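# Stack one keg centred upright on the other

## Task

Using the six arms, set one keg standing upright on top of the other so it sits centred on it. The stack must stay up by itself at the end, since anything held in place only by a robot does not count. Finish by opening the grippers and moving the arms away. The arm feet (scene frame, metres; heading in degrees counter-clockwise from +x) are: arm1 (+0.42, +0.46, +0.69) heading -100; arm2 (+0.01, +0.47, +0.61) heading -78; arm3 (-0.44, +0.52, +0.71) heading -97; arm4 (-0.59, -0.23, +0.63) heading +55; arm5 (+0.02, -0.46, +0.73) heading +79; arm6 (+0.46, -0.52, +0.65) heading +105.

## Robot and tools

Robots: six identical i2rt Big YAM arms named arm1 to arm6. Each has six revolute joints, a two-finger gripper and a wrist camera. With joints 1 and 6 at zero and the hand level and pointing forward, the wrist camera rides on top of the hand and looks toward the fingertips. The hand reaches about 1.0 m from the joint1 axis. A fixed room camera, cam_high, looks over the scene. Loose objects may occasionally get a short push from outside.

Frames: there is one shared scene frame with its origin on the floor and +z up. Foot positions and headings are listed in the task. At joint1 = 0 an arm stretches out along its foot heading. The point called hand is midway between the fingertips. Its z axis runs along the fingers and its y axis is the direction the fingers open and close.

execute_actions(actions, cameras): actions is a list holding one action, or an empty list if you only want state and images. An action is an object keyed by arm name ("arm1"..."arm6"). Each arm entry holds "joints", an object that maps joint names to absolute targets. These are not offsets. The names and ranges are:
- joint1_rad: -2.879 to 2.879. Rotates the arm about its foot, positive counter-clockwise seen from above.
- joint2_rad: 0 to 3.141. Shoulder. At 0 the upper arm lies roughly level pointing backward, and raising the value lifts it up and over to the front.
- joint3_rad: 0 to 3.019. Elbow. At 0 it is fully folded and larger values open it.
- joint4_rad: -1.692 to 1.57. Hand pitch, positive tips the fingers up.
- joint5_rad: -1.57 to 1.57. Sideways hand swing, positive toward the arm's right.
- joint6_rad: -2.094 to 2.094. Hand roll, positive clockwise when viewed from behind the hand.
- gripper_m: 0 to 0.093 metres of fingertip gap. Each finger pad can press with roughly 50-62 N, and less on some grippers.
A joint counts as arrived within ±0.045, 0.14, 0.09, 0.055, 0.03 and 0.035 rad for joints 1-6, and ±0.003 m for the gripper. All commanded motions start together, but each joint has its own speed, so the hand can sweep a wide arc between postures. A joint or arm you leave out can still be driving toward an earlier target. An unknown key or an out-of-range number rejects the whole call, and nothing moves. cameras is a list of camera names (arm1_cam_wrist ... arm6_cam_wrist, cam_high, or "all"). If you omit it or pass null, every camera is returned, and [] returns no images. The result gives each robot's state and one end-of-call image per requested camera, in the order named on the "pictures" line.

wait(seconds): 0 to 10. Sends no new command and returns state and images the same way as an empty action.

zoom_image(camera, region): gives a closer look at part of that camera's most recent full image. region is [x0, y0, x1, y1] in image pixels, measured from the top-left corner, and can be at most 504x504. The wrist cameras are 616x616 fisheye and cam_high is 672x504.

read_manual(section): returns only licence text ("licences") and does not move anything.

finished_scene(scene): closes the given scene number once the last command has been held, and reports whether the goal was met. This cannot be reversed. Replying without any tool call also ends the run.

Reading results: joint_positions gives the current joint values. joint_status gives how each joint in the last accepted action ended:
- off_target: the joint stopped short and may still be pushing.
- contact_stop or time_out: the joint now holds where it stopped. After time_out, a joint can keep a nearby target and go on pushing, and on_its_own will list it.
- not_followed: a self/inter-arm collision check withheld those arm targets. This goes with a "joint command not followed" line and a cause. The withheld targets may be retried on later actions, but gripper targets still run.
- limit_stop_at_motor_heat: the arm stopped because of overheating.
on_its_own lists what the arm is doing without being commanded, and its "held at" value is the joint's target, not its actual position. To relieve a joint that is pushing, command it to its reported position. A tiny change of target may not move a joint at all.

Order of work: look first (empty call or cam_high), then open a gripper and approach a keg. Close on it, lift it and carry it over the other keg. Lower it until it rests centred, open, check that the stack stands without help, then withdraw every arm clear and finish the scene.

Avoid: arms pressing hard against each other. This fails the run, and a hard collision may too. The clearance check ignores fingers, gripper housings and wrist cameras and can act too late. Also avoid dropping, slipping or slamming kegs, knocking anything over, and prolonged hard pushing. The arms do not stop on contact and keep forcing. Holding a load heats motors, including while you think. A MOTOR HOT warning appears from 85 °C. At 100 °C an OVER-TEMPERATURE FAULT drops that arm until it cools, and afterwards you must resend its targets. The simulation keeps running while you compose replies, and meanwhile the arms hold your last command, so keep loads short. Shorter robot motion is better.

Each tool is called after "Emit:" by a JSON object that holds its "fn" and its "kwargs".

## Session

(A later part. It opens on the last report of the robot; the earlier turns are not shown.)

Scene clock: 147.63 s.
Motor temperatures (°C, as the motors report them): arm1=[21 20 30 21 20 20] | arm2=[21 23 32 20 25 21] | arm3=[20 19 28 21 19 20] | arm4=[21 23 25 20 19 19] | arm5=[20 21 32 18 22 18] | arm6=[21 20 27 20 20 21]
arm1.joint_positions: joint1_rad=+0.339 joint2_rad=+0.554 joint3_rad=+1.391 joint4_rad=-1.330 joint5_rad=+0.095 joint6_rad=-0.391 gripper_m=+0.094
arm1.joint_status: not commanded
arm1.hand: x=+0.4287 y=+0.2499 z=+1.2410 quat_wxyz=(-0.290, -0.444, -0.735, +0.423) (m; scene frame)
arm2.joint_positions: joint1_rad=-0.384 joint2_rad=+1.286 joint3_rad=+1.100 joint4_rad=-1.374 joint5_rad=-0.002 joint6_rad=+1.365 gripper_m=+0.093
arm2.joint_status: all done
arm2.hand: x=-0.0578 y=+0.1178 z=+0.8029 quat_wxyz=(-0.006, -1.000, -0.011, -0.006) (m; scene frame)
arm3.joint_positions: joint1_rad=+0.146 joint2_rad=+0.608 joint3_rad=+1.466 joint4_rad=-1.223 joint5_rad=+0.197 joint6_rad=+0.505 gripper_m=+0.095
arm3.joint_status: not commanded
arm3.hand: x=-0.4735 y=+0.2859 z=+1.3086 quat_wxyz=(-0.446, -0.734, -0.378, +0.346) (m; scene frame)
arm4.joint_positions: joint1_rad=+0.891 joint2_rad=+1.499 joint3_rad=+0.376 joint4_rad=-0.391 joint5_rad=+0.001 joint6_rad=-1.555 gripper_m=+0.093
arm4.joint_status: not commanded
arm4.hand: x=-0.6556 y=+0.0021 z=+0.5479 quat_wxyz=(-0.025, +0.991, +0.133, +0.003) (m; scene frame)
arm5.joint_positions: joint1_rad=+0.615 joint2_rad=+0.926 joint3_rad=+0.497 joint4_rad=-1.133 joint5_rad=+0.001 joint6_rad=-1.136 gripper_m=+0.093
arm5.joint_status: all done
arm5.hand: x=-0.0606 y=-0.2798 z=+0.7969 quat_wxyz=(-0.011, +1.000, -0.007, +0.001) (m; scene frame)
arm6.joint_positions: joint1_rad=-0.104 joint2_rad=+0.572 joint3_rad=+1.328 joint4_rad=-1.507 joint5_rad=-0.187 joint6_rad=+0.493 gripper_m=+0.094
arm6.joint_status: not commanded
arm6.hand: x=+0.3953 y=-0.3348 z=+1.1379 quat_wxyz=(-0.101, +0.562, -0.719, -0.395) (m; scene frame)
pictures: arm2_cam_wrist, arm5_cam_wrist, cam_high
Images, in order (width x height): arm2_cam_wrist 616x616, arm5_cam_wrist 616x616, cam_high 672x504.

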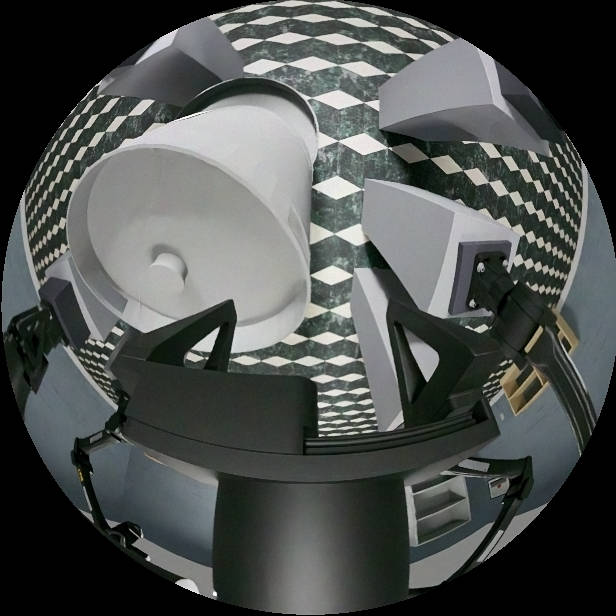

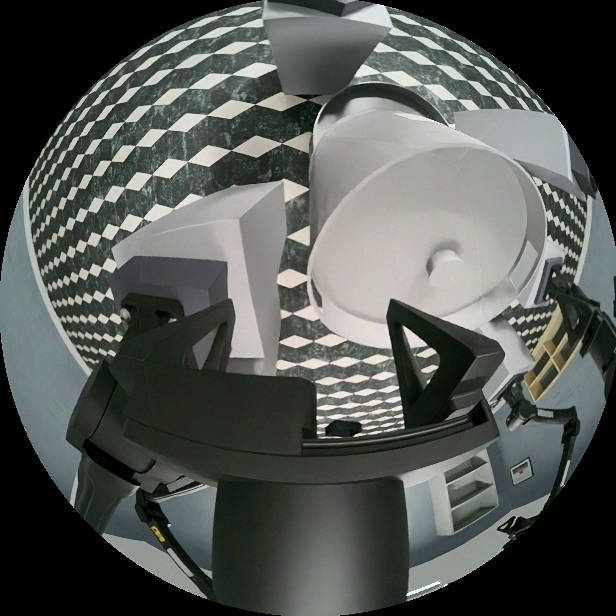

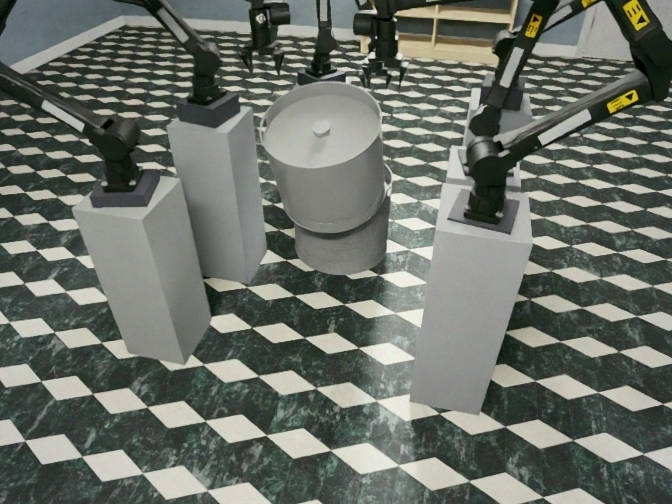

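Emit:
{"fn": "execute_actions", "kwargs": {"actions": [{"arm2":{"joints":{"joint1_rad":-0.155,"joint5_rad":0.33,"joint6_rad":1.61}},"arm5":{"joints":{"joint1_rad":0.157,"joint2_rad":0.9,"joint3_rad":0.44,"joint4_rad":-1.11,"joint5_rad":-0.33,"joint6_rad":-1.6}}}], "cameras": []}}

Emit:
{"fn": "execute_actions", "kwargs": {"actions": [{"arm2":{"joints":{"joint2_rad":1.375,"joint3_rad":0.895,"joint4_rad":-1.075}},"arm5":{"joints":{"joint2_rad":1.145,"joint3_rad":0.30,"joint4_rad":-0.715}}}], "cameras": ["arm2_cam_wrist","arm5_cam_wrist","cam_high"]}}

Scene clock: 156.10 s.
Motor temperatures (°C, as the motors report them): arm1=[21 20 30 21 20 20] | arm2=[21 23 30 20 24 21] | arm3=[20 19 29 21 19 20] | arm4=[21 23 25 20 19 19] | arm5=[20 21 31 18 22 18] | arm6=[21 20 27 20 20 21]
arm1.joint_positions: joint1_rad=+0.339 joint2_rad=+0.554 joint3_rad=+1.391 joint4_rad=-1.330 joint5_rad=+0.095 joint6_rad=-0.391 gripper_m=+0.094
arm1.joint_status: not commanded
arm1.hand: x=+0.4287 y=+0.2499 z=+1.2410 quat_wxyz=(-0.290, -0.444, -0.735, +0.423) (m; scene frame)
arm2.joint_positions: joint1_rad=-0.150 joint2_rad=+1.286 joint3_rad=+1.100 joint4_rad=-1.374 joint5_rad=+0.326 joint6_rad=+1.596 gripper_m=+0.093
arm2.joint_status: all done
arm2.hand: x=-0.0298 y=+0.1095 z=+0.8123 quat_wxyz=(-0.012, -0.988, -0.012, +0.156) (m; scene frame)
arm3.joint_positions: joint1_rad=+0.146 joint2_rad=+0.608 joint3_rad=+1.466 joint4_rad=-1.223 joint5_rad=+0.197 joint6_rad=+0.505 gripper_m=+0.095
arm3.joint_status: not commanded
arm3.hand: x=-0.4735 y=+0.2859 z=+1.3086 quat_wxyz=(-0.446, -0.734, -0.378, +0.346) (m; scene frame)
arm4.joint_positions: joint1_rad=+0.891 joint2_rad=+1.499 joint3_rad=+0.376 joint4_rad=-0.391 joint5_rad=+0.001 joint6_rad=-1.555 gripper_m=+0.093
arm4.joint_status: not commanded
arm4.hand: x=-0.6556 y=+0.0021 z=+0.5479 quat_wxyz=(-0.025, +0.991, +0.133, +0.003) (m; scene frame)
arm5.joint_positions: joint1_rad=+0.164 joint2_rad=+0.904 joint3_rad=+0.437 joint4_rad=-1.120 joint5_rad=-0.328 joint6_rad=-1.586 gripper_m=+0.093
arm5.joint_status: all done
arm5.hand: x=-0.0298 y=-0.2813 z=+0.7890 quat_wxyz=(-0.002, +0.987, -0.008, -0.161) (m; scene frame)
arm6.joint_positions: joint1_rad=-0.104 joint2_rad=+0.572 joint3_rad=+1.328 joint4_rad=-1.507 joint5_rad=-0.187 joint6_rad=+0.493 gripper_m=+0.094
arm6.joint_status: not commanded
arm6.hand: x=+0.3953 y=-0.3348 z=+1.1379 quat_wxyz=(-0.101, +0.562, -0.719, -0.395) (m; scene frame)
pictures: none
No camera images: the call's "cameras" was empty. Leave "cameras" out to get every camera's image.

Scene clock: 157.20 s.
Motor temperatures (°C, as the motors report them): arm1=[21 20 30 21 20 20] | arm2=[21 23 30 20 24 21] | arm3=[20 19 29 21 19 20] | arm4=[21 23 25 20 19 19] | arm5=[20 21 30 18 22 18] | arm6=[21 20 27 20 20 21]
arm1.joint_positions: joint1_rad=+0.339 joint2_rad=+0.554 joint3_rad=+1.391 joint4_rad=-1.330 joint5_rad=+0.095 joint6_rad=-0.391 gripper_m=+0.094
arm1.joint_status: not commanded
arm1.hand: x=+0.4287 y=+0.2499 z=+1.2410 quat_wxyz=(-0.290, -0.444, -0.735, +0.423) (m; scene frame)
arm2.joint_positions: joint1_rad=-0.150 joint2_rad=+1.376 joint3_rad=+0.887 joint4_rad=-1.092 joint5_rad=+0.328 joint6_rad=+1.596 gripper_m=+0.093
arm2.joint_status: all done
arm2.hand: x=-0.0291 y=+0.1178 z=+0.7059 quat_wxyz=(-0.002, -0.988, -0.013, +0.157) (m; scene frame)
arm3.joint_positions: joint1_rad=+0.146 joint2_rad=+0.608 joint3_rad=+1.466 joint4_rad=-1.223 joint5_rad=+0.197 joint6_rad=+0.505 gripper_m=+0.095
arm3.joint_status: not commanded
arm3.hand: x=-0.4735 y=+0.2859 z=+1.3086 quat_wxyz=(-0.446, -0.734, -0.378, +0.346) (m; scene frame)
arm4.joint_positions: joint1_rad=+0.891 joint2_rad=+1.499 joint3_rad=+0.376 joint4_rad=-0.391 joint5_rad=+0.001 joint6_rad=-1.555 gripper_m=+0.093
arm4.joint_status: not commanded
arm4.hand: x=-0.6556 y=+0.0021 z=+0.5479 quat_wxyz=(-0.025, +0.991, +0.133, +0.003) (m; scene frame)
arm5.joint_positions: joint1_rad=+0.164 joint2_rad=+1.147 joint3_rad=+0.289 joint4_rad=-0.726 joint5_rad=-0.329 joint6_rad=-1.586 gripper_m=+0.093
arm5.joint_status: all done
arm5.hand: x=-0.0298 y=-0.2835 z=+0.7057 quat_wxyz=(-0.003, +0.987, -0.007, -0.162) (m; scene frame)
arm6.joint_positions: joint1_rad=-0.104 joint2_rad=+0.572 joint3_rad=+1.328 joint4_rad=-1.507 joint5_rad=-0.187 joint6_rad=+0.493 gripper_m=+0.094
arm6.joint_status: not commanded
arm6.hand: x=+0.3953 y=-0.3348 z=+1.1379 quat_wxyz=(-0.101, +0.562, -0.719, -0.395) (m; scene frame)
pictures: arm2_cam_wrist, arm5_cam_wrist, cam_high
Images, in order (width x height): arm2_cam_wrist 616x616, arm5_cam_wrist 616x616, cam_high 672x504.

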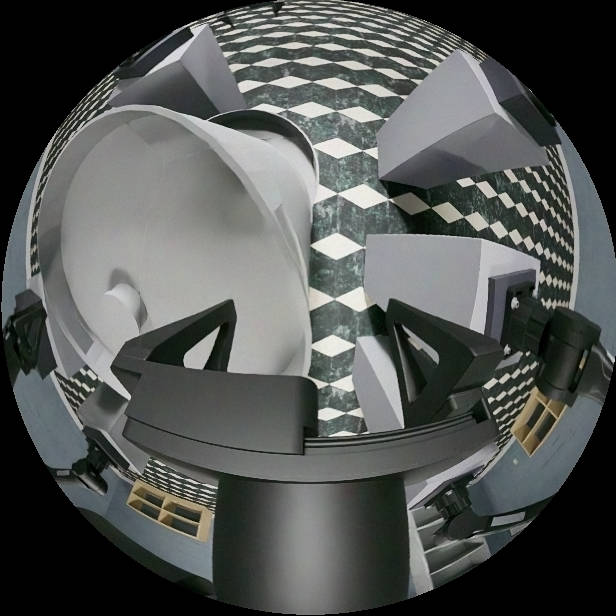

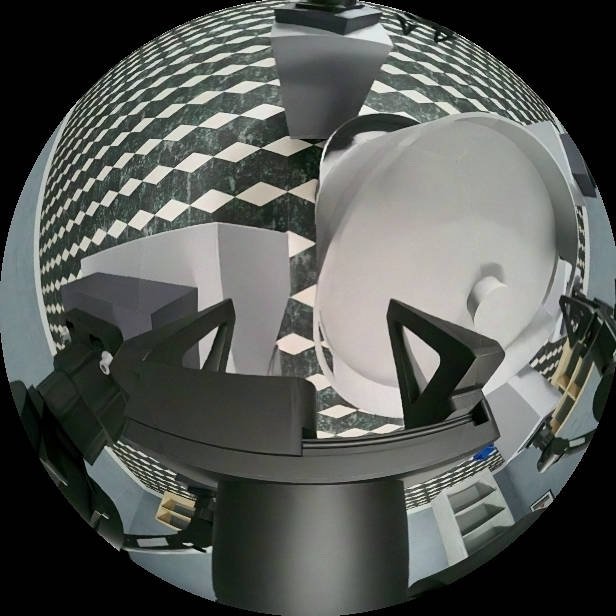

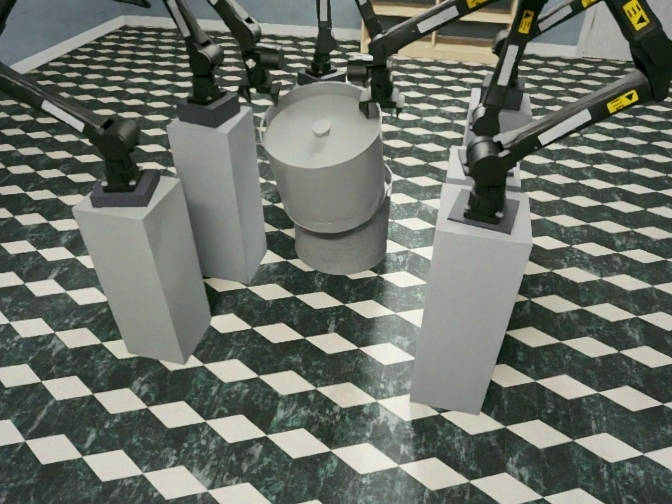

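Emit:
{"fn": "execute_actions", "kwargs": {"actions": [{"arm2":{"joints":{"joint1_rad":-0.105,"joint2_rad":1.45,"joint3_rad":0.83,"joint4_rad":-0.93,"joint6_rad":1.65}},"arm5":{"joints":{"joint1_rad":0.09,"joint2_rad":1.31,"joint3_rad":0.275,"joint4_rad":-0.53,"joint6_rad":-1.66}}}], "cameras": []}}

Emit:
{"fn": "execute_actions", "kwargs": {"actions": [{"arm5":{"joints":{"joint2_rad":1.48,"joint3_rad":0.26,"joint4_rad":-0.345}}}], "cameras": ["arm2_cam_wrist","arm5_cam_wrist","cam_high"]}}

Scene clock: 161.10 s.
Motor temperatures (°C, as the motors report them): arm1=[21 20 30 21 20 20] | arm2=[21 23 29 20 23 21] | arm3=[20 19 29 21 19 20] | arm4=[21 23 25 20 19 19] | arm5=[20 21 30 18 22 18] | arm6=[21 20 27 20 20 21]
arm1.joint_positions: joint1_rad=+0.339 joint2_rad=+0.554 joint3_rad=+1.391 joint4_rad=-1.330 joint5_rad=+0.095 joint6_rad=-0.391 gripper_m=+0.094
arm1.joint_status: not commanded
arm1.hand: x=+0.4287 y=+0.2499 z=+1.2410 quat_wxyz=(-0.290, -0.444, -0.735, +0.423) (m; scene frame)
arm2.joint_positions: joint1_rad=-0.108 joint2_rad=+1.446 joint3_rad=+0.827 joint4_rad=-0.947 joint5_rad=+0.328 joint6_rad=+1.635 gripper_m=+0.093
arm2.joint_status: all done
arm2.hand: x=-0.0133 y=+0.1121 z=+0.6633 quat_wxyz=(-0.016, -0.987, -0.014, +0.156) (m; scene frame)
arm3.joint_positions: joint1_rad=+0.146 joint2_rad=+0.608 joint3_rad=+1.466 joint4_rad=-1.223 joint5_rad=+0.197 joint6_rad=+0.505 gripper_m=+0.095
arm3.joint_status: not commanded
arm3.hand: x=-0.4735 y=+0.2859 z=+1.3086 quat_wxyz=(-0.446, -0.734, -0.378, +0.346) (m; scene frame)
arm4.joint_positions: joint1_rad=+0.891 joint2_rad=+1.499 joint3_rad=+0.376 joint4_rad=-0.391 joint5_rad=+0.001 joint6_rad=-1.555 gripper_m=+0.093
arm4.joint_status: not commanded
arm4.hand: x=-0.6556 y=+0.0021 z=+0.5479 quat_wxyz=(-0.025, +0.991, +0.133, +0.003) (m; scene frame)
arm5.joint_positions: joint1_rad=+0.096 joint2_rad=+1.310 joint3_rad=+0.280 joint4_rad=-0.542 joint5_rad=-0.329 joint6_rad=-1.646 gripper_m=+0.093
arm5.joint_status: all done
arm5.hand: x=-0.0165 y=-0.2686 z=+0.6777 quat_wxyz=(-0.020, +0.987, -0.010, -0.161) (m; scene frame)
arm6.joint_positions: joint1_rad=-0.104 joint2_rad=+0.572 joint3_rad=+1.328 joint4_rad=-1.507 joint5_rad=-0.187 joint6_rad=+0.493 gripper_m=+0.094
arm6.joint_status: not commanded
arm6.hand: x=+0.3953 y=-0.3348 z=+1.1379 quat_wxyz=(-0.101, +0.562, -0.719, -0.395) (m; scene frame)
pictures: none
No camera images: the call's "cameras" was empty. Leave "cameras" out to get every camera's image.

Scene clock: 162.00 s.
Motor temperatures (°C, as the motors report them): arm1=[21 20 30 21 20 20] | arm2=[21 23 29 20 23 21] | arm3=[20 19 29 21 19 20] | arm4=[21 23 25 20 19 19] | arm5=[20 21 30 18 22 18] | arm6=[21 20 27 20 20 21]
arm1.joint_positions: joint1_rad=+0.339 joint2_rad=+0.554 joint3_rad=+1.391 joint4_rad=-1.330 joint5_rad=+0.095 joint6_rad=-0.391 gripper_m=+0.094
arm1.joint_status: not commanded
arm1.hand: x=+0.4287 y=+0.2499 z=+1.2410 quat_wxyz=(-0.290, -0.444, -0.735, +0.423) (m; scene frame)
arm2.joint_positions: joint1_rad=-0.108 joint2_rad=+1.446 joint3_rad=+0.827 joint4_rad=-0.947 joint5_rad=+0.328 joint6_rad=+1.636 gripper_m=+0.093
arm2.joint_status: not commanded
arm2.hand: x=-0.0133 y=+0.1121 z=+0.6633 quat_wxyz=(-0.016, -0.987, -0.013, +0.156) (m; scene frame)
arm3.joint_positions: joint1_rad=+0.146 joint2_rad=+0.608 joint3_rad=+1.466 joint4_rad=-1.223 joint5_rad=+0.197 joint6_rad=+0.505 gripper_m=+0.095
arm3.joint_status: not commanded
arm3.hand: x=-0.4735 y=+0.2859 z=+1.3086 quat_wxyz=(-0.446, -0.734, -0.378, +0.346) (m; scene frame)
arm4.joint_positions: joint1_rad=+0.891 joint2_rad=+1.499 joint3_rad=+0.376 joint4_rad=-0.391 joint5_rad=+0.001 joint6_rad=-1.555 gripper_m=+0.093
arm4.joint_status: not commanded
arm4.hand: x=-0.6556 y=+0.0021 z=+0.5479 quat_wxyz=(-0.025, +0.991, +0.133, +0.003) (m; scene frame)
arm5.joint_positions: joint1_rad=+0.096 joint2_rad=+1.479 joint3_rad=+0.263 joint4_rad=-0.357 joint5_rad=-0.329 joint6_rad=-1.646 gripper_m=+0.093
arm5.joint_status: all done
arm5.hand: x=-0.0163 y=-0.2673 z=+0.6470 quat_wxyz=(-0.020, +0.987, -0.010, -0.161) (m; scene frame)
arm6.joint_positions: joint1_rad=-0.104 joint2_rad=+0.572 joint3_rad=+1.328 joint4_rad=-1.507 joint5_rad=-0.187 joint6_rad=+0.493 gripper_m=+0.094
arm6.joint_status: not commanded
arm6.hand: x=+0.3953 y=-0.3348 z=+1.1379 quat_wxyz=(-0.101, +0.562, -0.719, -0.395) (m; scene frame)
pictures: arm2_cam_wrist, arm5_cam_wrist, cam_high
Images, in order (width x height): arm2_cam_wrist 616x616, arm5_cam_wrist 616x616, cam_high 672x504.

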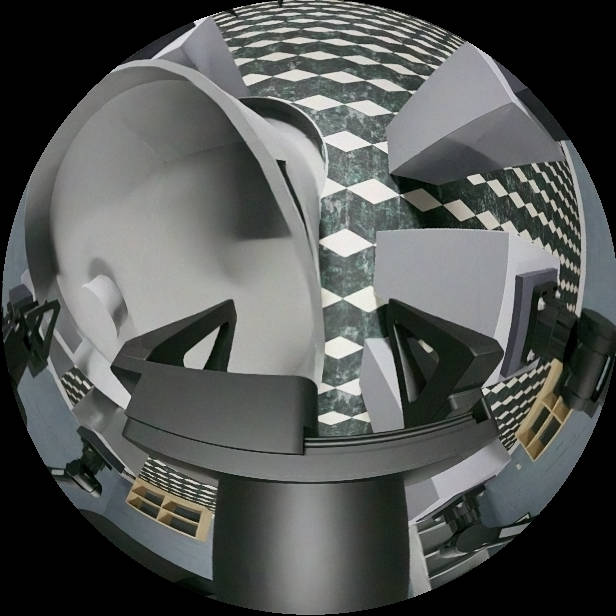

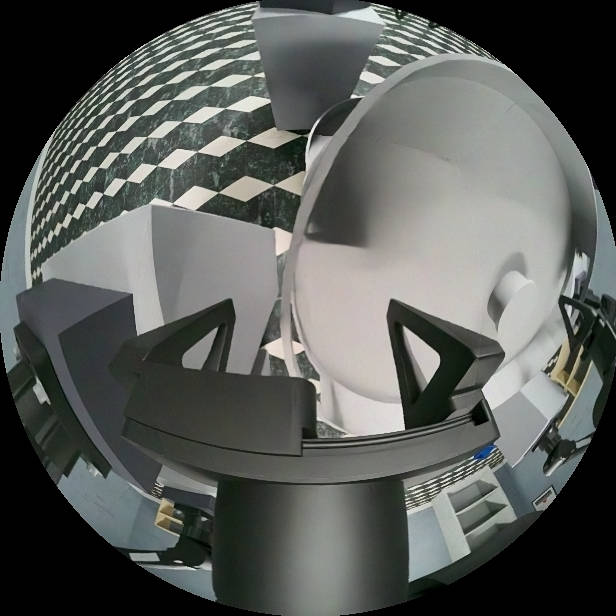

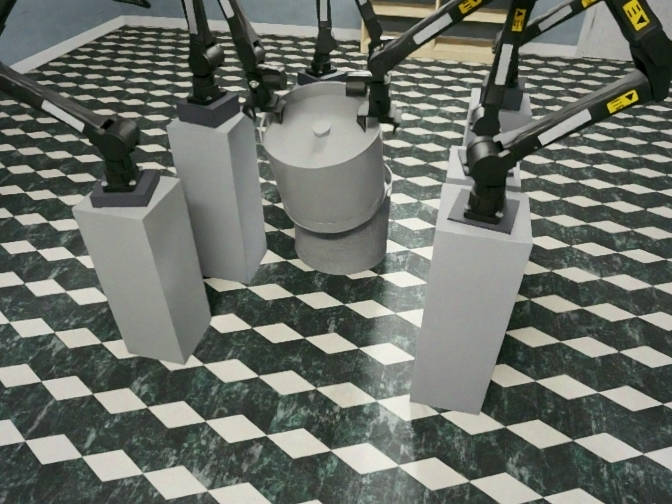

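Emit:
{"fn": "execute_actions", "kwargs": {"actions": [{"arm2":{"joints":{"joint2_rad":1.485,"joint3_rad":0.79,"joint4_rad":-0.87}},"arm5":{"joints":{"joint2_rad":1.655,"joint3_rad":0.24,"joint4_rad":-0.16}}}], "cameras": ["arm2_cam_wrist","arm5_cam_wrist"]}}

Emit:
{"fn": "execute_actions", "kwargs": {"actions": [{"arm2":{"joints":{"gripper_m":0}},"arm5":{"joints":{"gripper_m":0}}}], "cameras": ["arm2_cam_wrist","arm5_cam_wrist"]}}

Scene clock: 165.70 s.
Motor temperatures (°C, as the motors report them): arm1=[21 20 31 21 20 20] | arm2=[21 23 28 20 23 21] | arm3=[20 19 29 21 19 20] | arm4=[21 23 25 20 19 19] | arm5=[20 21 29 18 22 18] | arm6=[21 20 27 20 20 21]
arm1.joint_positions: joint1_rad=+0.339 joint2_rad=+0.554 joint3_rad=+1.391 joint4_rad=-1.330 joint5_rad=+0.095 joint6_rad=-0.391 gripper_m=+0.094
arm1.joint_status: not commanded
arm1.hand: x=+0.4287 y=+0.2499 z=+1.2410 quat_wxyz=(-0.290, -0.444, -0.735, +0.423) (m; scene frame)
arm2.joint_positions: joint1_rad=-0.107 joint2_rad=+1.468 joint3_rad=+0.791 joint4_rad=-0.887 joint5_rad=+0.329 joint6_rad=+1.637 gripper_m=+0.093
arm2.joint_status: all done
arm2.hand: x=-0.0135 y=+0.1165 z=+0.6452 quat_wxyz=(-0.017, -0.987, -0.013, +0.157) (m; scene frame)
arm3.joint_positions: joint1_rad=+0.146 joint2_rad=+0.608 joint3_rad=+1.466 joint4_rad=-1.223 joint5_rad=+0.197 joint6_rad=+0.505 gripper_m=+0.095
arm3.joint_status: not commanded
arm3.hand: x=-0.4735 y=+0.2859 z=+1.3086 quat_wxyz=(-0.446, -0.734, -0.378, +0.346) (m; scene frame)
arm4.joint_positions: joint1_rad=+0.891 joint2_rad=+1.499 joint3_rad=+0.376 joint4_rad=-0.391 joint5_rad=+0.001 joint6_rad=-1.555 gripper_m=+0.093
arm4.joint_status: not commanded
arm4.hand: x=-0.6556 y=+0.0021 z=+0.5479 quat_wxyz=(-0.025, +0.991, +0.133, +0.003) (m; scene frame)
arm5.joint_positions: joint1_rad=+0.090 joint2_rad=+1.635 joint3_rad=+0.237 joint4_rad=-0.177 joint5_rad=-0.334 joint6_rad=-1.649 gripper_m=+0.093
arm5.joint_status: all done
arm5.hand: x=-0.0167 y=-0.2752 z=+0.6192 quat_wxyz=(-0.019, +0.986, -0.012, -0.164) (m; scene frame)
arm6.joint_positions: joint1_rad=-0.104 joint2_rad=+0.572 joint3_rad=+1.328 joint4_rad=-1.507 joint5_rad=-0.187 joint6_rad=+0.493 gripper_m=+0.094
arm6.joint_status: not commanded
arm6.hand: x=+0.3953 y=-0.3348 z=+1.1379 quat_wxyz=(-0.101, +0.562, -0.719, -0.395) (m; scene frame)
pictures: arm2_cam_wrist, arm5_cam_wrist
Images, in order (width x height): arm2_cam_wrist 616x616, arm5_cam_wrist 616x616.

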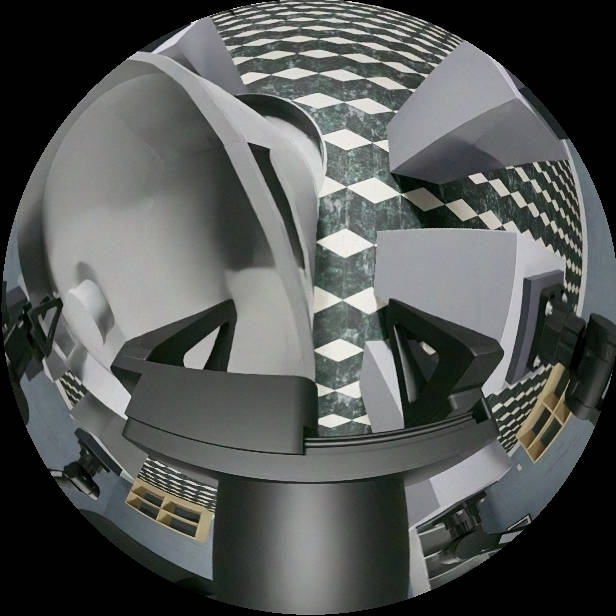

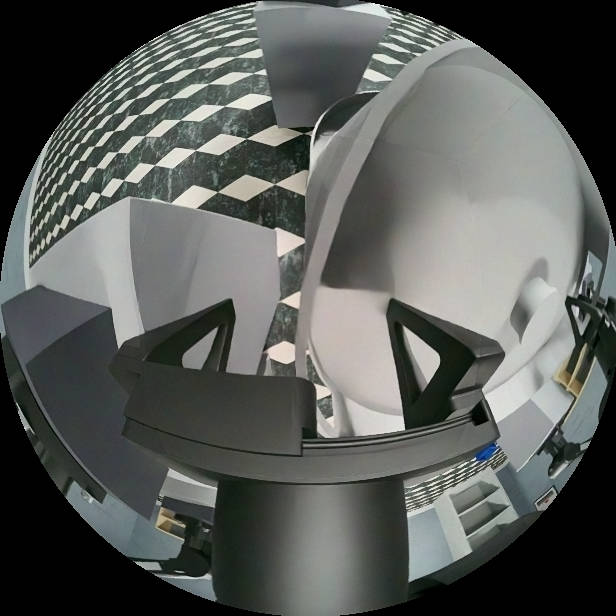

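Scene clock: 166.53 s.
Motor temperatures (°C, as the motors report them): arm1=[21 20 31 21 20 20] | arm2=[21 23 28 20 23 21] | arm3=[20 19 29 21 19 20] | arm4=[21 23 25 20 19 19] | arm5=[20 21 29 18 22 18] | arm6=[21 20 27 20 20 21]
arm1.joint_positions: joint1_rad=+0.339 joint2_rad=+0.554 joint3_rad=+1.391 joint4_rad=-1.330 joint5_rad=+0.095 joint6_rad=-0.391 gripper_m=+0.094
arm1.joint_status: not commanded
arm1.hand: x=+0.4287 y=+0.2499 z=+1.2410 quat_wxyz=(-0.290, -0.444, -0.735, +0.423) (m; scene frame)
arm2.joint_positions: joint1_rad=-0.107 joint2_rad=+1.469 joint3_rad=+0.791 joint4_rad=-0.885 joint5_rad=+0.329 joint6_rad=+1.653 gripper_m=+0.003
arm2.joint_status: all done
arm2.hand: x=-0.0135 y=+0.1163 z=+0.6448 quat_wxyz=(-0.019, -0.987, -0.005, +0.157) (m; scene frame)
arm3.joint_positions: joint1_rad=+0.146 joint2_rad=+0.608 joint3_rad=+1.466 joint4_rad=-1.223 joint5_rad=+0.197 joint6_rad=+0.505 gripper_m=+0.095
arm3.joint_status: not commanded
arm3.hand: x=-0.4735 y=+0.2859 z=+1.3086 quat_wxyz=(-0.446, -0.734, -0.378, +0.346) (m; scene frame)
arm4.joint_positions: joint1_rad=+0.891 joint2_rad=+1.499 joint3_rad=+0.376 joint4_rad=-0.391 joint5_rad=+0.001 joint6_rad=-1.555 gripper_m=+0.093
arm4.joint_status: not commanded
arm4.hand: x=-0.6556 y=+0.0021 z=+0.5479 quat_wxyz=(-0.025, +0.991, +0.133, +0.003) (m; scene frame)
arm5.joint_positions: joint1_rad=+0.091 joint2_rad=+1.645 joint3_rad=+0.233 joint4_rad=-0.171 joint5_rad=-0.332 joint6_rad=-1.674 gripper_m=+0.001
arm5.joint_status: all done
arm5.hand: x=-0.0168 y=-0.2786 z=+0.6173 quat_wxyz=(-0.017, +0.986, +0.000, -0.163) (m; scene frame)
arm6.joint_positions: joint1_rad=-0.104 joint2_rad=+0.572 joint3_rad=+1.328 joint4_rad=-1.507 joint5_rad=-0.187 joint6_rad=+0.493 gripper_m=+0.094
arm6.joint_status: not commanded
arm6.hand: x=+0.3953 y=-0.3348 z=+1.1379 quat_wxyz=(-0.101, +0.562, -0.719, -0.395) (m; scene frame)
pictures: arm2_cam_wrist, arm5_cam_wrist
Images, in order (width x height): arm2_cam_wrist 616x616, arm5_cam_wrist 616x616.

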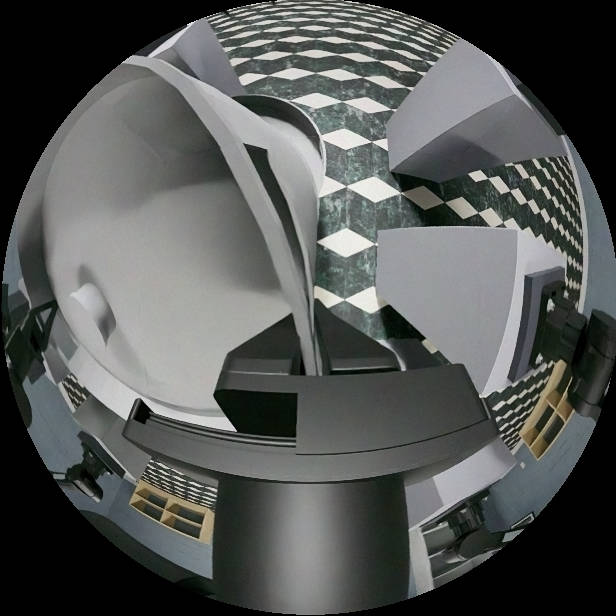

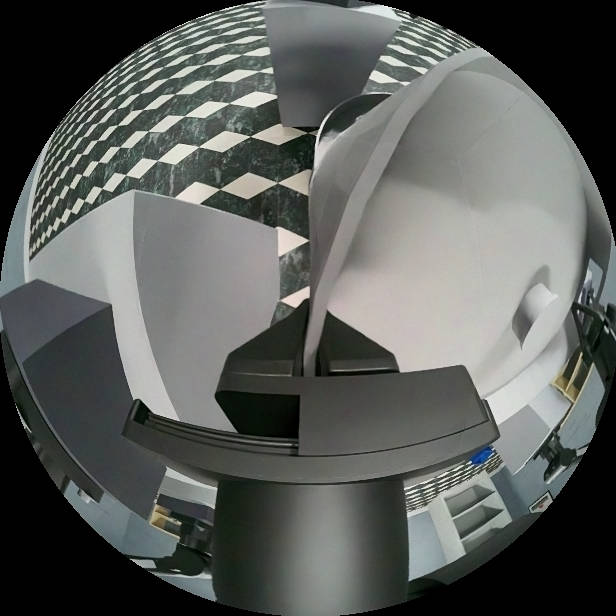

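Emit:
{"fn": "execute_actions", "kwargs": {"actions": [{"arm2":{"joints":{"joint1_rad":-0.575,"joint2_rad":1.16,"joint3_rad":1.15,"joint4_rad":-1.21,"joint5_rad":0,"joint6_rad":1.195}},"arm5":{"joints":{"joint1_rad":0.79,"joint2_rad":1.13,"joint3_rad":0.68,"joint4_rad":-0.83,"joint5_rad":0,"joint6_rad":-0.972}}}], "cameras": ["arm2_cam_wrist","arm5_cam_wrist","cam_high"]}}

Scene clock: 173.37 s.
Motor temperatures (°C, as the motors report them): arm1=[21 20 31 21 20 20] | arm2=[21 23 31 20 23 21] | arm3=[20 19 29 21 19 20] | arm4=[21 23 25 20 19 19] | arm5=[20 21 30 18 22 18] | arm6=[21 20 27 20 20 21]
arm1.joint_positions: joint1_rad=+0.339 joint2_rad=+0.554 joint3_rad=+1.391 joint4_rad=-1.330 joint5_rad=+0.095 joint6_rad=-0.391 gripper_m=+0.094
arm1.joint_status: not commanded
arm1.hand: x=+0.4287 y=+0.2499 z=+1.2410 quat_wxyz=(-0.290, -0.444, -0.735, +0.423) (m; scene frame)
arm2.joint_positions: joint1_rad=-0.567 joint2_rad=+1.314 joint3_rad=+0.951 joint4_rad=-1.167 joint5_rad=-0.009 joint6_rad=+1.199 gripper_m=+0.003
arm2.joint_status: joint2_rad time_out (moved -0.155 of -0.309); joint3_rad time_out (moved +0.161 of +0.359); the others done
arm2.on_its_own: joint2_rad reads +1.314 and still pushes toward +1.160 since a time_out; joint3_rad reads +0.951 and still pushes toward +1.066 since a time_out
arm2.hand: x=-0.1190 y=+0.1349 z=+0.7384 quat_wxyz=(-0.021, -1.000, -0.003, -0.003) (m; scene frame)
arm3.joint_positions: joint1_rad=+0.146 joint2_rad=+0.608 joint3_rad=+1.466 joint4_rad=-1.223 joint5_rad=+0.197 joint6_rad=+0.505 gripper_m=+0.095
arm3.joint_status: not commanded
arm3.hand: x=-0.4735 y=+0.2859 z=+1.3086 quat_wxyz=(-0.446, -0.734, -0.378, +0.346) (m; scene frame)
arm4.joint_positions: joint1_rad=+0.891 joint2_rad=+1.499 joint3_rad=+0.376 joint4_rad=-0.391 joint5_rad=+0.001 joint6_rad=-1.555 gripper_m=+0.093
arm4.joint_status: not commanded
arm4.hand: x=-0.6556 y=+0.0021 z=+0.5479 quat_wxyz=(-0.025, +0.991, +0.133, +0.003) (m; scene frame)
arm5.joint_positions: joint1_rad=+0.784 joint2_rad=+1.255 joint3_rad=+0.492 joint4_rad=-0.805 joint5_rad=+0.014 joint6_rad=-0.994 gripper_m=+0.001
arm5.joint_status: joint3_rad time_out (moved +0.258 of +0.447); the others done
arm5.on_its_own: joint3_rad reads +0.492 and still pushes toward +0.608 since a time_out
arm5.hand: x=-0.1142 y=-0.2546 z=+0.7294 quat_wxyz=(-0.011, +1.000, +0.007, +0.007) (m; scene frame)
arm6.joint_positions: joint1_rad=-0.104 joint2_rad=+0.572 joint3_rad=+1.328 joint4_rad=-1.507 joint5_rad=-0.187 joint6_rad=+0.493 gripper_m=+0.094
arm6.joint_status: not commanded
arm6.hand: x=+0.3953 y=-0.3348 z=+1.1379 quat_wxyz=(-0.101, +0.562, -0.719, -0.395) (m; scene frame)
pictures: arm2_cam_wrist, arm5_cam_wrist, cam_high
Images, in order (width x height): arm2_cam_wrist 616x616, arm5_cam_wrist 616x616, cam_high 672x504.

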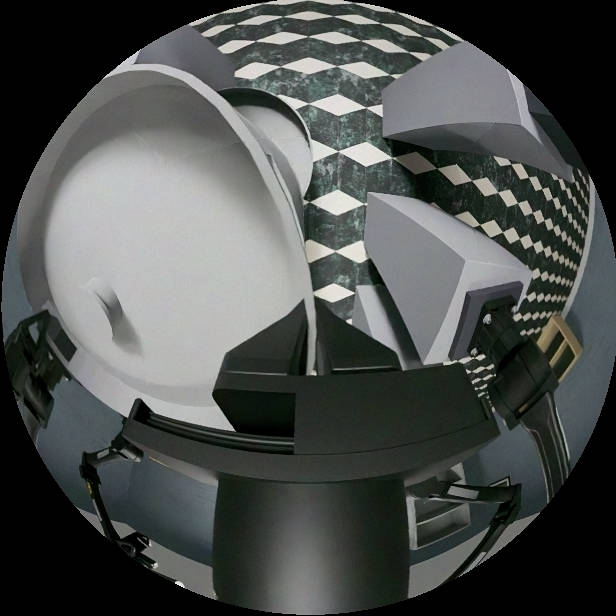

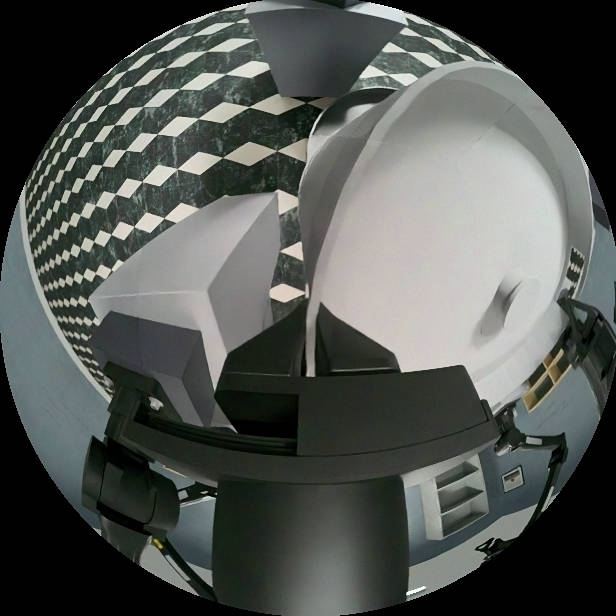

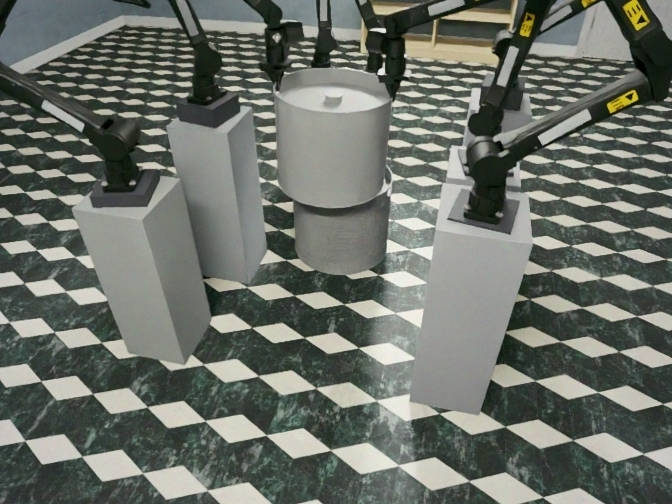

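Emit:
{"fn": "execute_actions", "kwargs": {"actions": [{"arm2":{"joints":{"joint1_rad":-0.83,"joint2_rad":1.29,"joint3_rad":1.245,"joint4_rad":-1.2,"joint6_rad":0.951}},"arm5":{"joints":{"joint1_rad":1.025,"joint2_rad":1.35,"joint3_rad":0.85,"joint4_rad":-0.76,"joint6_rad":-0.745}}}]}}

Scene clock: 179.87 s.
Motor temperatures (°C, as the motors report them): arm1=[21 20 31 21 20 20] | arm2=[21 24 35 20 23 21] | arm3=[20 19 29 21 19 20] | arm4=[21 23 25 20 19 19] | arm5=[20 22 33 18 22 18] | arm6=[21 20 28 20 20 21]
arm1.joint_positions: joint1_rad=+0.339 joint2_rad=+0.554 joint3_rad=+1.391 joint4_rad=-1.330 joint5_rad=+0.095 joint6_rad=-0.391 gripper_m=+0.094
arm1.joint_status: not commanded
arm1.hand: x=+0.4287 y=+0.2499 z=+1.2410 quat_wxyz=(-0.290, -0.444, -0.735, +0.423) (m; scene frame)
arm2.joint_positions: joint1_rad=-0.823 joint2_rad=+1.486 joint3_rad=+1.049 joint4_rad=-1.162 joint5_rad=-0.012 joint6_rad=+0.950 gripper_m=+0.004
arm2.joint_status: joint2_rad time_out (moved +0.171 of -0.024); joint3_rad time_out (moved +0.098 of +0.294); the others done
arm2.on_its_own: joint2_rad reads +1.486 and still pushes toward +1.290 since a time_out; joint3_rad reads +1.049 and still pushes toward +1.166 since a time_out
arm2.hand: x=-0.2209 y=+0.1468 z=+0.7107 quat_wxyz=(+0.007, -1.000, +0.000, -0.019) (m; scene frame)
arm3.joint_positions: joint1_rad=+0.146 joint2_rad=+0.608 joint3_rad=+1.466 joint4_rad=-1.223 joint5_rad=+0.197 joint6_rad=+0.505 gripper_m=+0.095
arm3.joint_status: not commanded
arm3.hand: x=-0.4735 y=+0.2859 z=+1.3086 quat_wxyz=(-0.446, -0.734, -0.378, +0.346) (m; scene frame)
arm4.joint_positions: joint1_rad=+0.891 joint2_rad=+1.499 joint3_rad=+0.376 joint4_rad=-0.391 joint5_rad=+0.001 joint6_rad=-1.555 gripper_m=+0.093
arm4.joint_status: not commanded
arm4.hand: x=-0.6556 y=+0.0021 z=+0.5479 quat_wxyz=(-0.025, +0.991, +0.133, +0.003) (m; scene frame)
arm5.joint_positions: joint1_rad=+1.023 joint2_rad=+1.525 joint3_rad=+0.672 joint4_rad=-0.740 joint5_rad=+0.010 joint6_rad=-0.749 gripper_m=+0.002
arm5.joint_status: joint2_rad time_out (moved +0.270 of +0.095); joint3_rad time_out (moved +0.180 of +0.358); the others done
arm5.on_its_own: joint2_rad reads +1.525 and still pushes toward +1.350 since a time_out; joint3_rad reads +0.672 and still pushes toward +0.791 since a time_out
arm5.hand: x=-0.2130 y=-0.2432 z=+0.7058 quat_wxyz=(-0.003, +1.000, +0.004, +0.014) (m; scene frame)
arm6.joint_positions: joint1_rad=-0.104 joint2_rad=+0.572 joint3_rad=+1.328 joint4_rad=-1.507 joint5_rad=-0.187 joint6_rad=+0.493 gripper_m=+0.094
arm6.joint_status: not commanded
arm6.hand: x=+0.3953 y=-0.3348 z=+1.1379 quat_wxyz=(-0.101, +0.562, -0.719, -0.395) (m; scene frame)
pictures: arm1_cam_wrist, arm2_cam_wrist, arm3_cam_wrist, arm4_cam_wrist, arm5_cam_wrist, arm6_cam_wrist, cam_high
Images, in order (width x height): arm1_cam_wrist 616x616, arm2_cam_wrist 616x616, arm3_cam_wrist 616x616, arm4_cam_wrist 616x616, arm5_cam_wrist 616x616, arm6_cam_wrist 616x616, cam_high 672x504.

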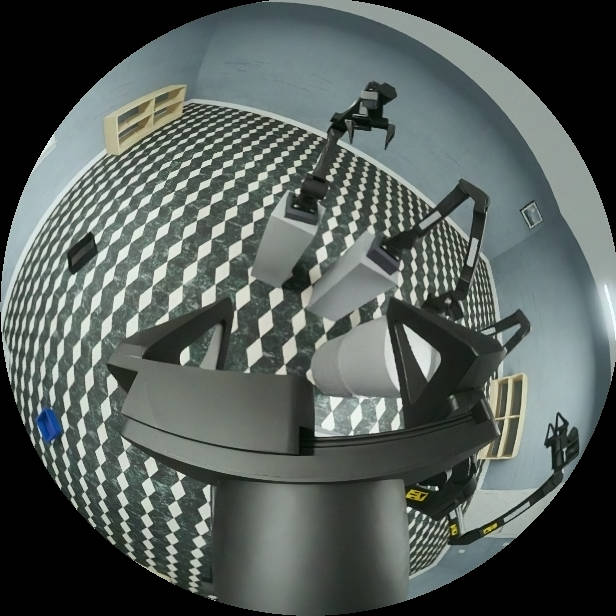

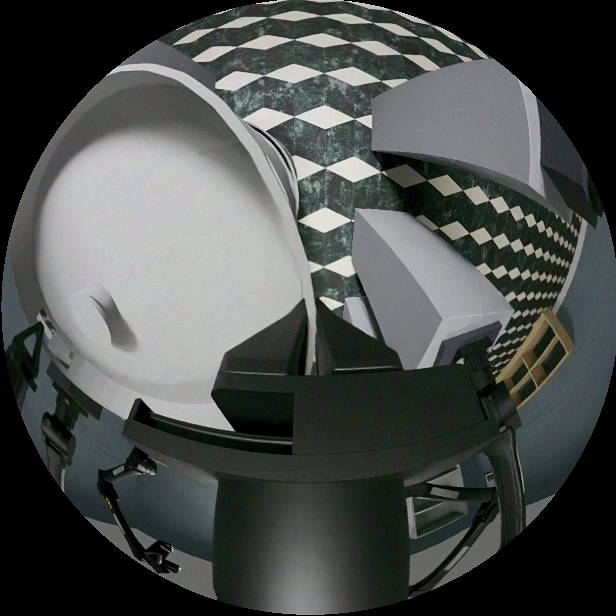

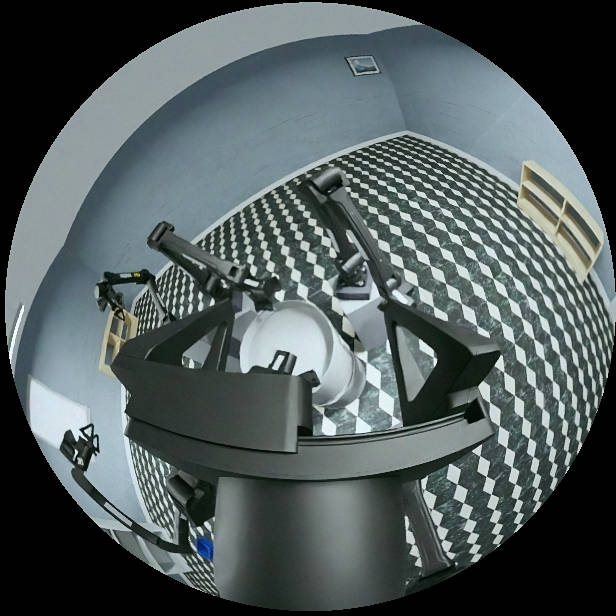

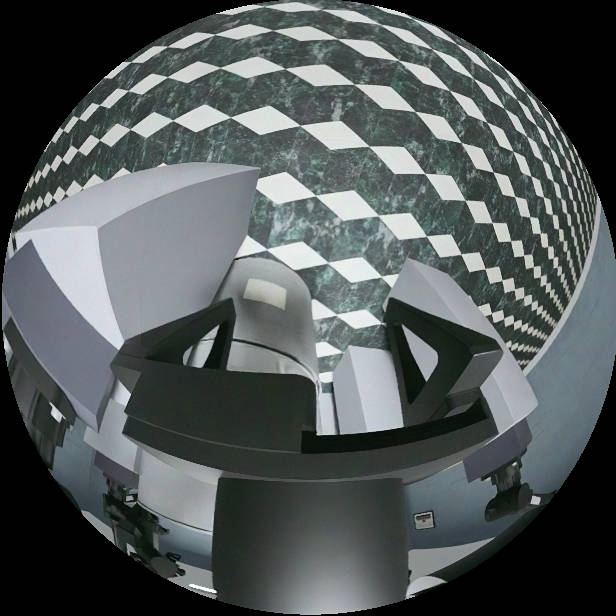

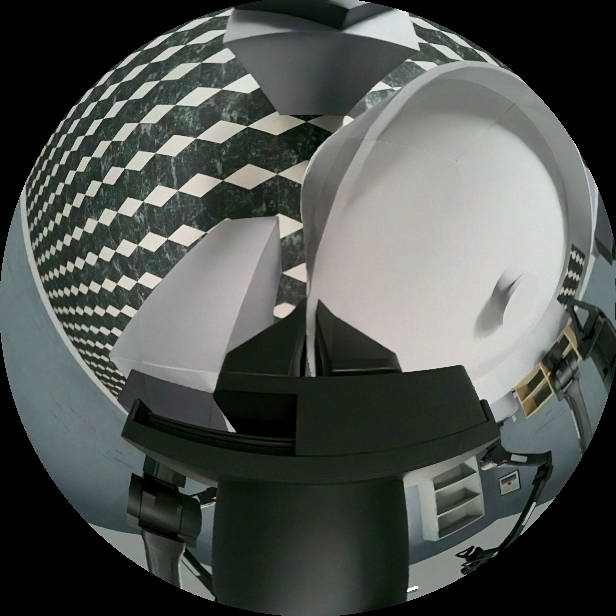

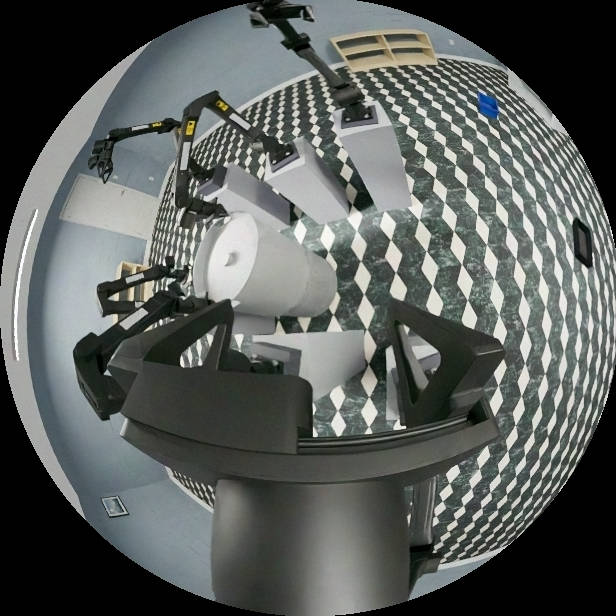

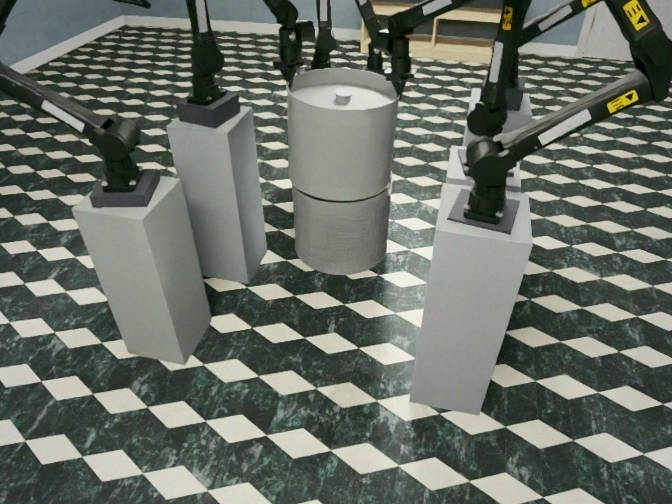

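Emit:
{"fn": "zoom_image", "kwargs": {"camera": "cam_high", "region": [280, 150, 400, 220]}}

Emit:
{"fn": "zoom_image", "kwargs": {"camera": "arm2_cam_wrist", "region": [220, 100, 340, 240]}}

Emit:
{"fn": "zoom_image", "kwargs": {"camera": "arm5_cam_wrist", "region": [280, 100, 400, 240]}}

Emit:
{"fn": "zoom_image", "kwargs": {"camera": "arm3_cam_wrist", "region": [290, 320, 390, 420]}}

Region (280, 150, 400, 220) of cam_high's 672x504 image, scaled by 4.200, with more detail than that image has; it fills the top 294 rows of this view, and the rest is white.

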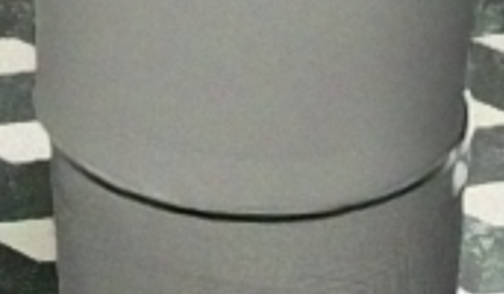

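Region (220, 100, 340, 240) of arm2_cam_wrist's 616x616 image, scaled by 3.600, with more detail than that image has; it fills the left 432 columns of this view, and the rest is white.

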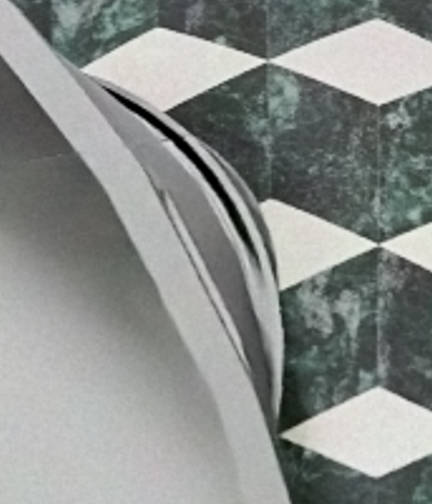

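Region (280, 100, 400, 240) of arm5_cam_wrist's 616x616 image, scaled by 3.600, with more detail than that image has; it fills the left 432 columns of this view, and the rest is white.

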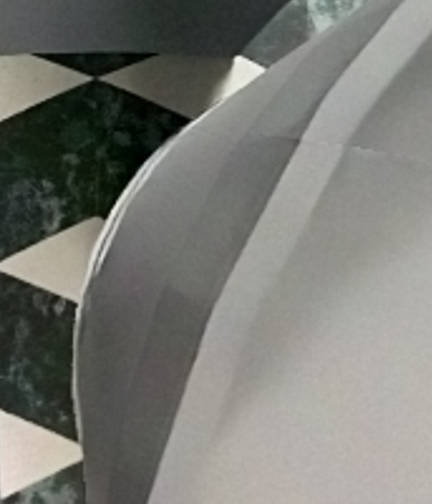

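Region (290, 320, 390, 420) of arm3_cam_wrist's 616x616 image, scaled by 5.040, with more detail than that image has.

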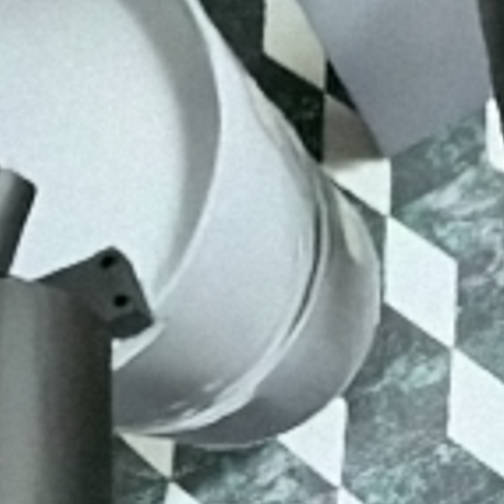

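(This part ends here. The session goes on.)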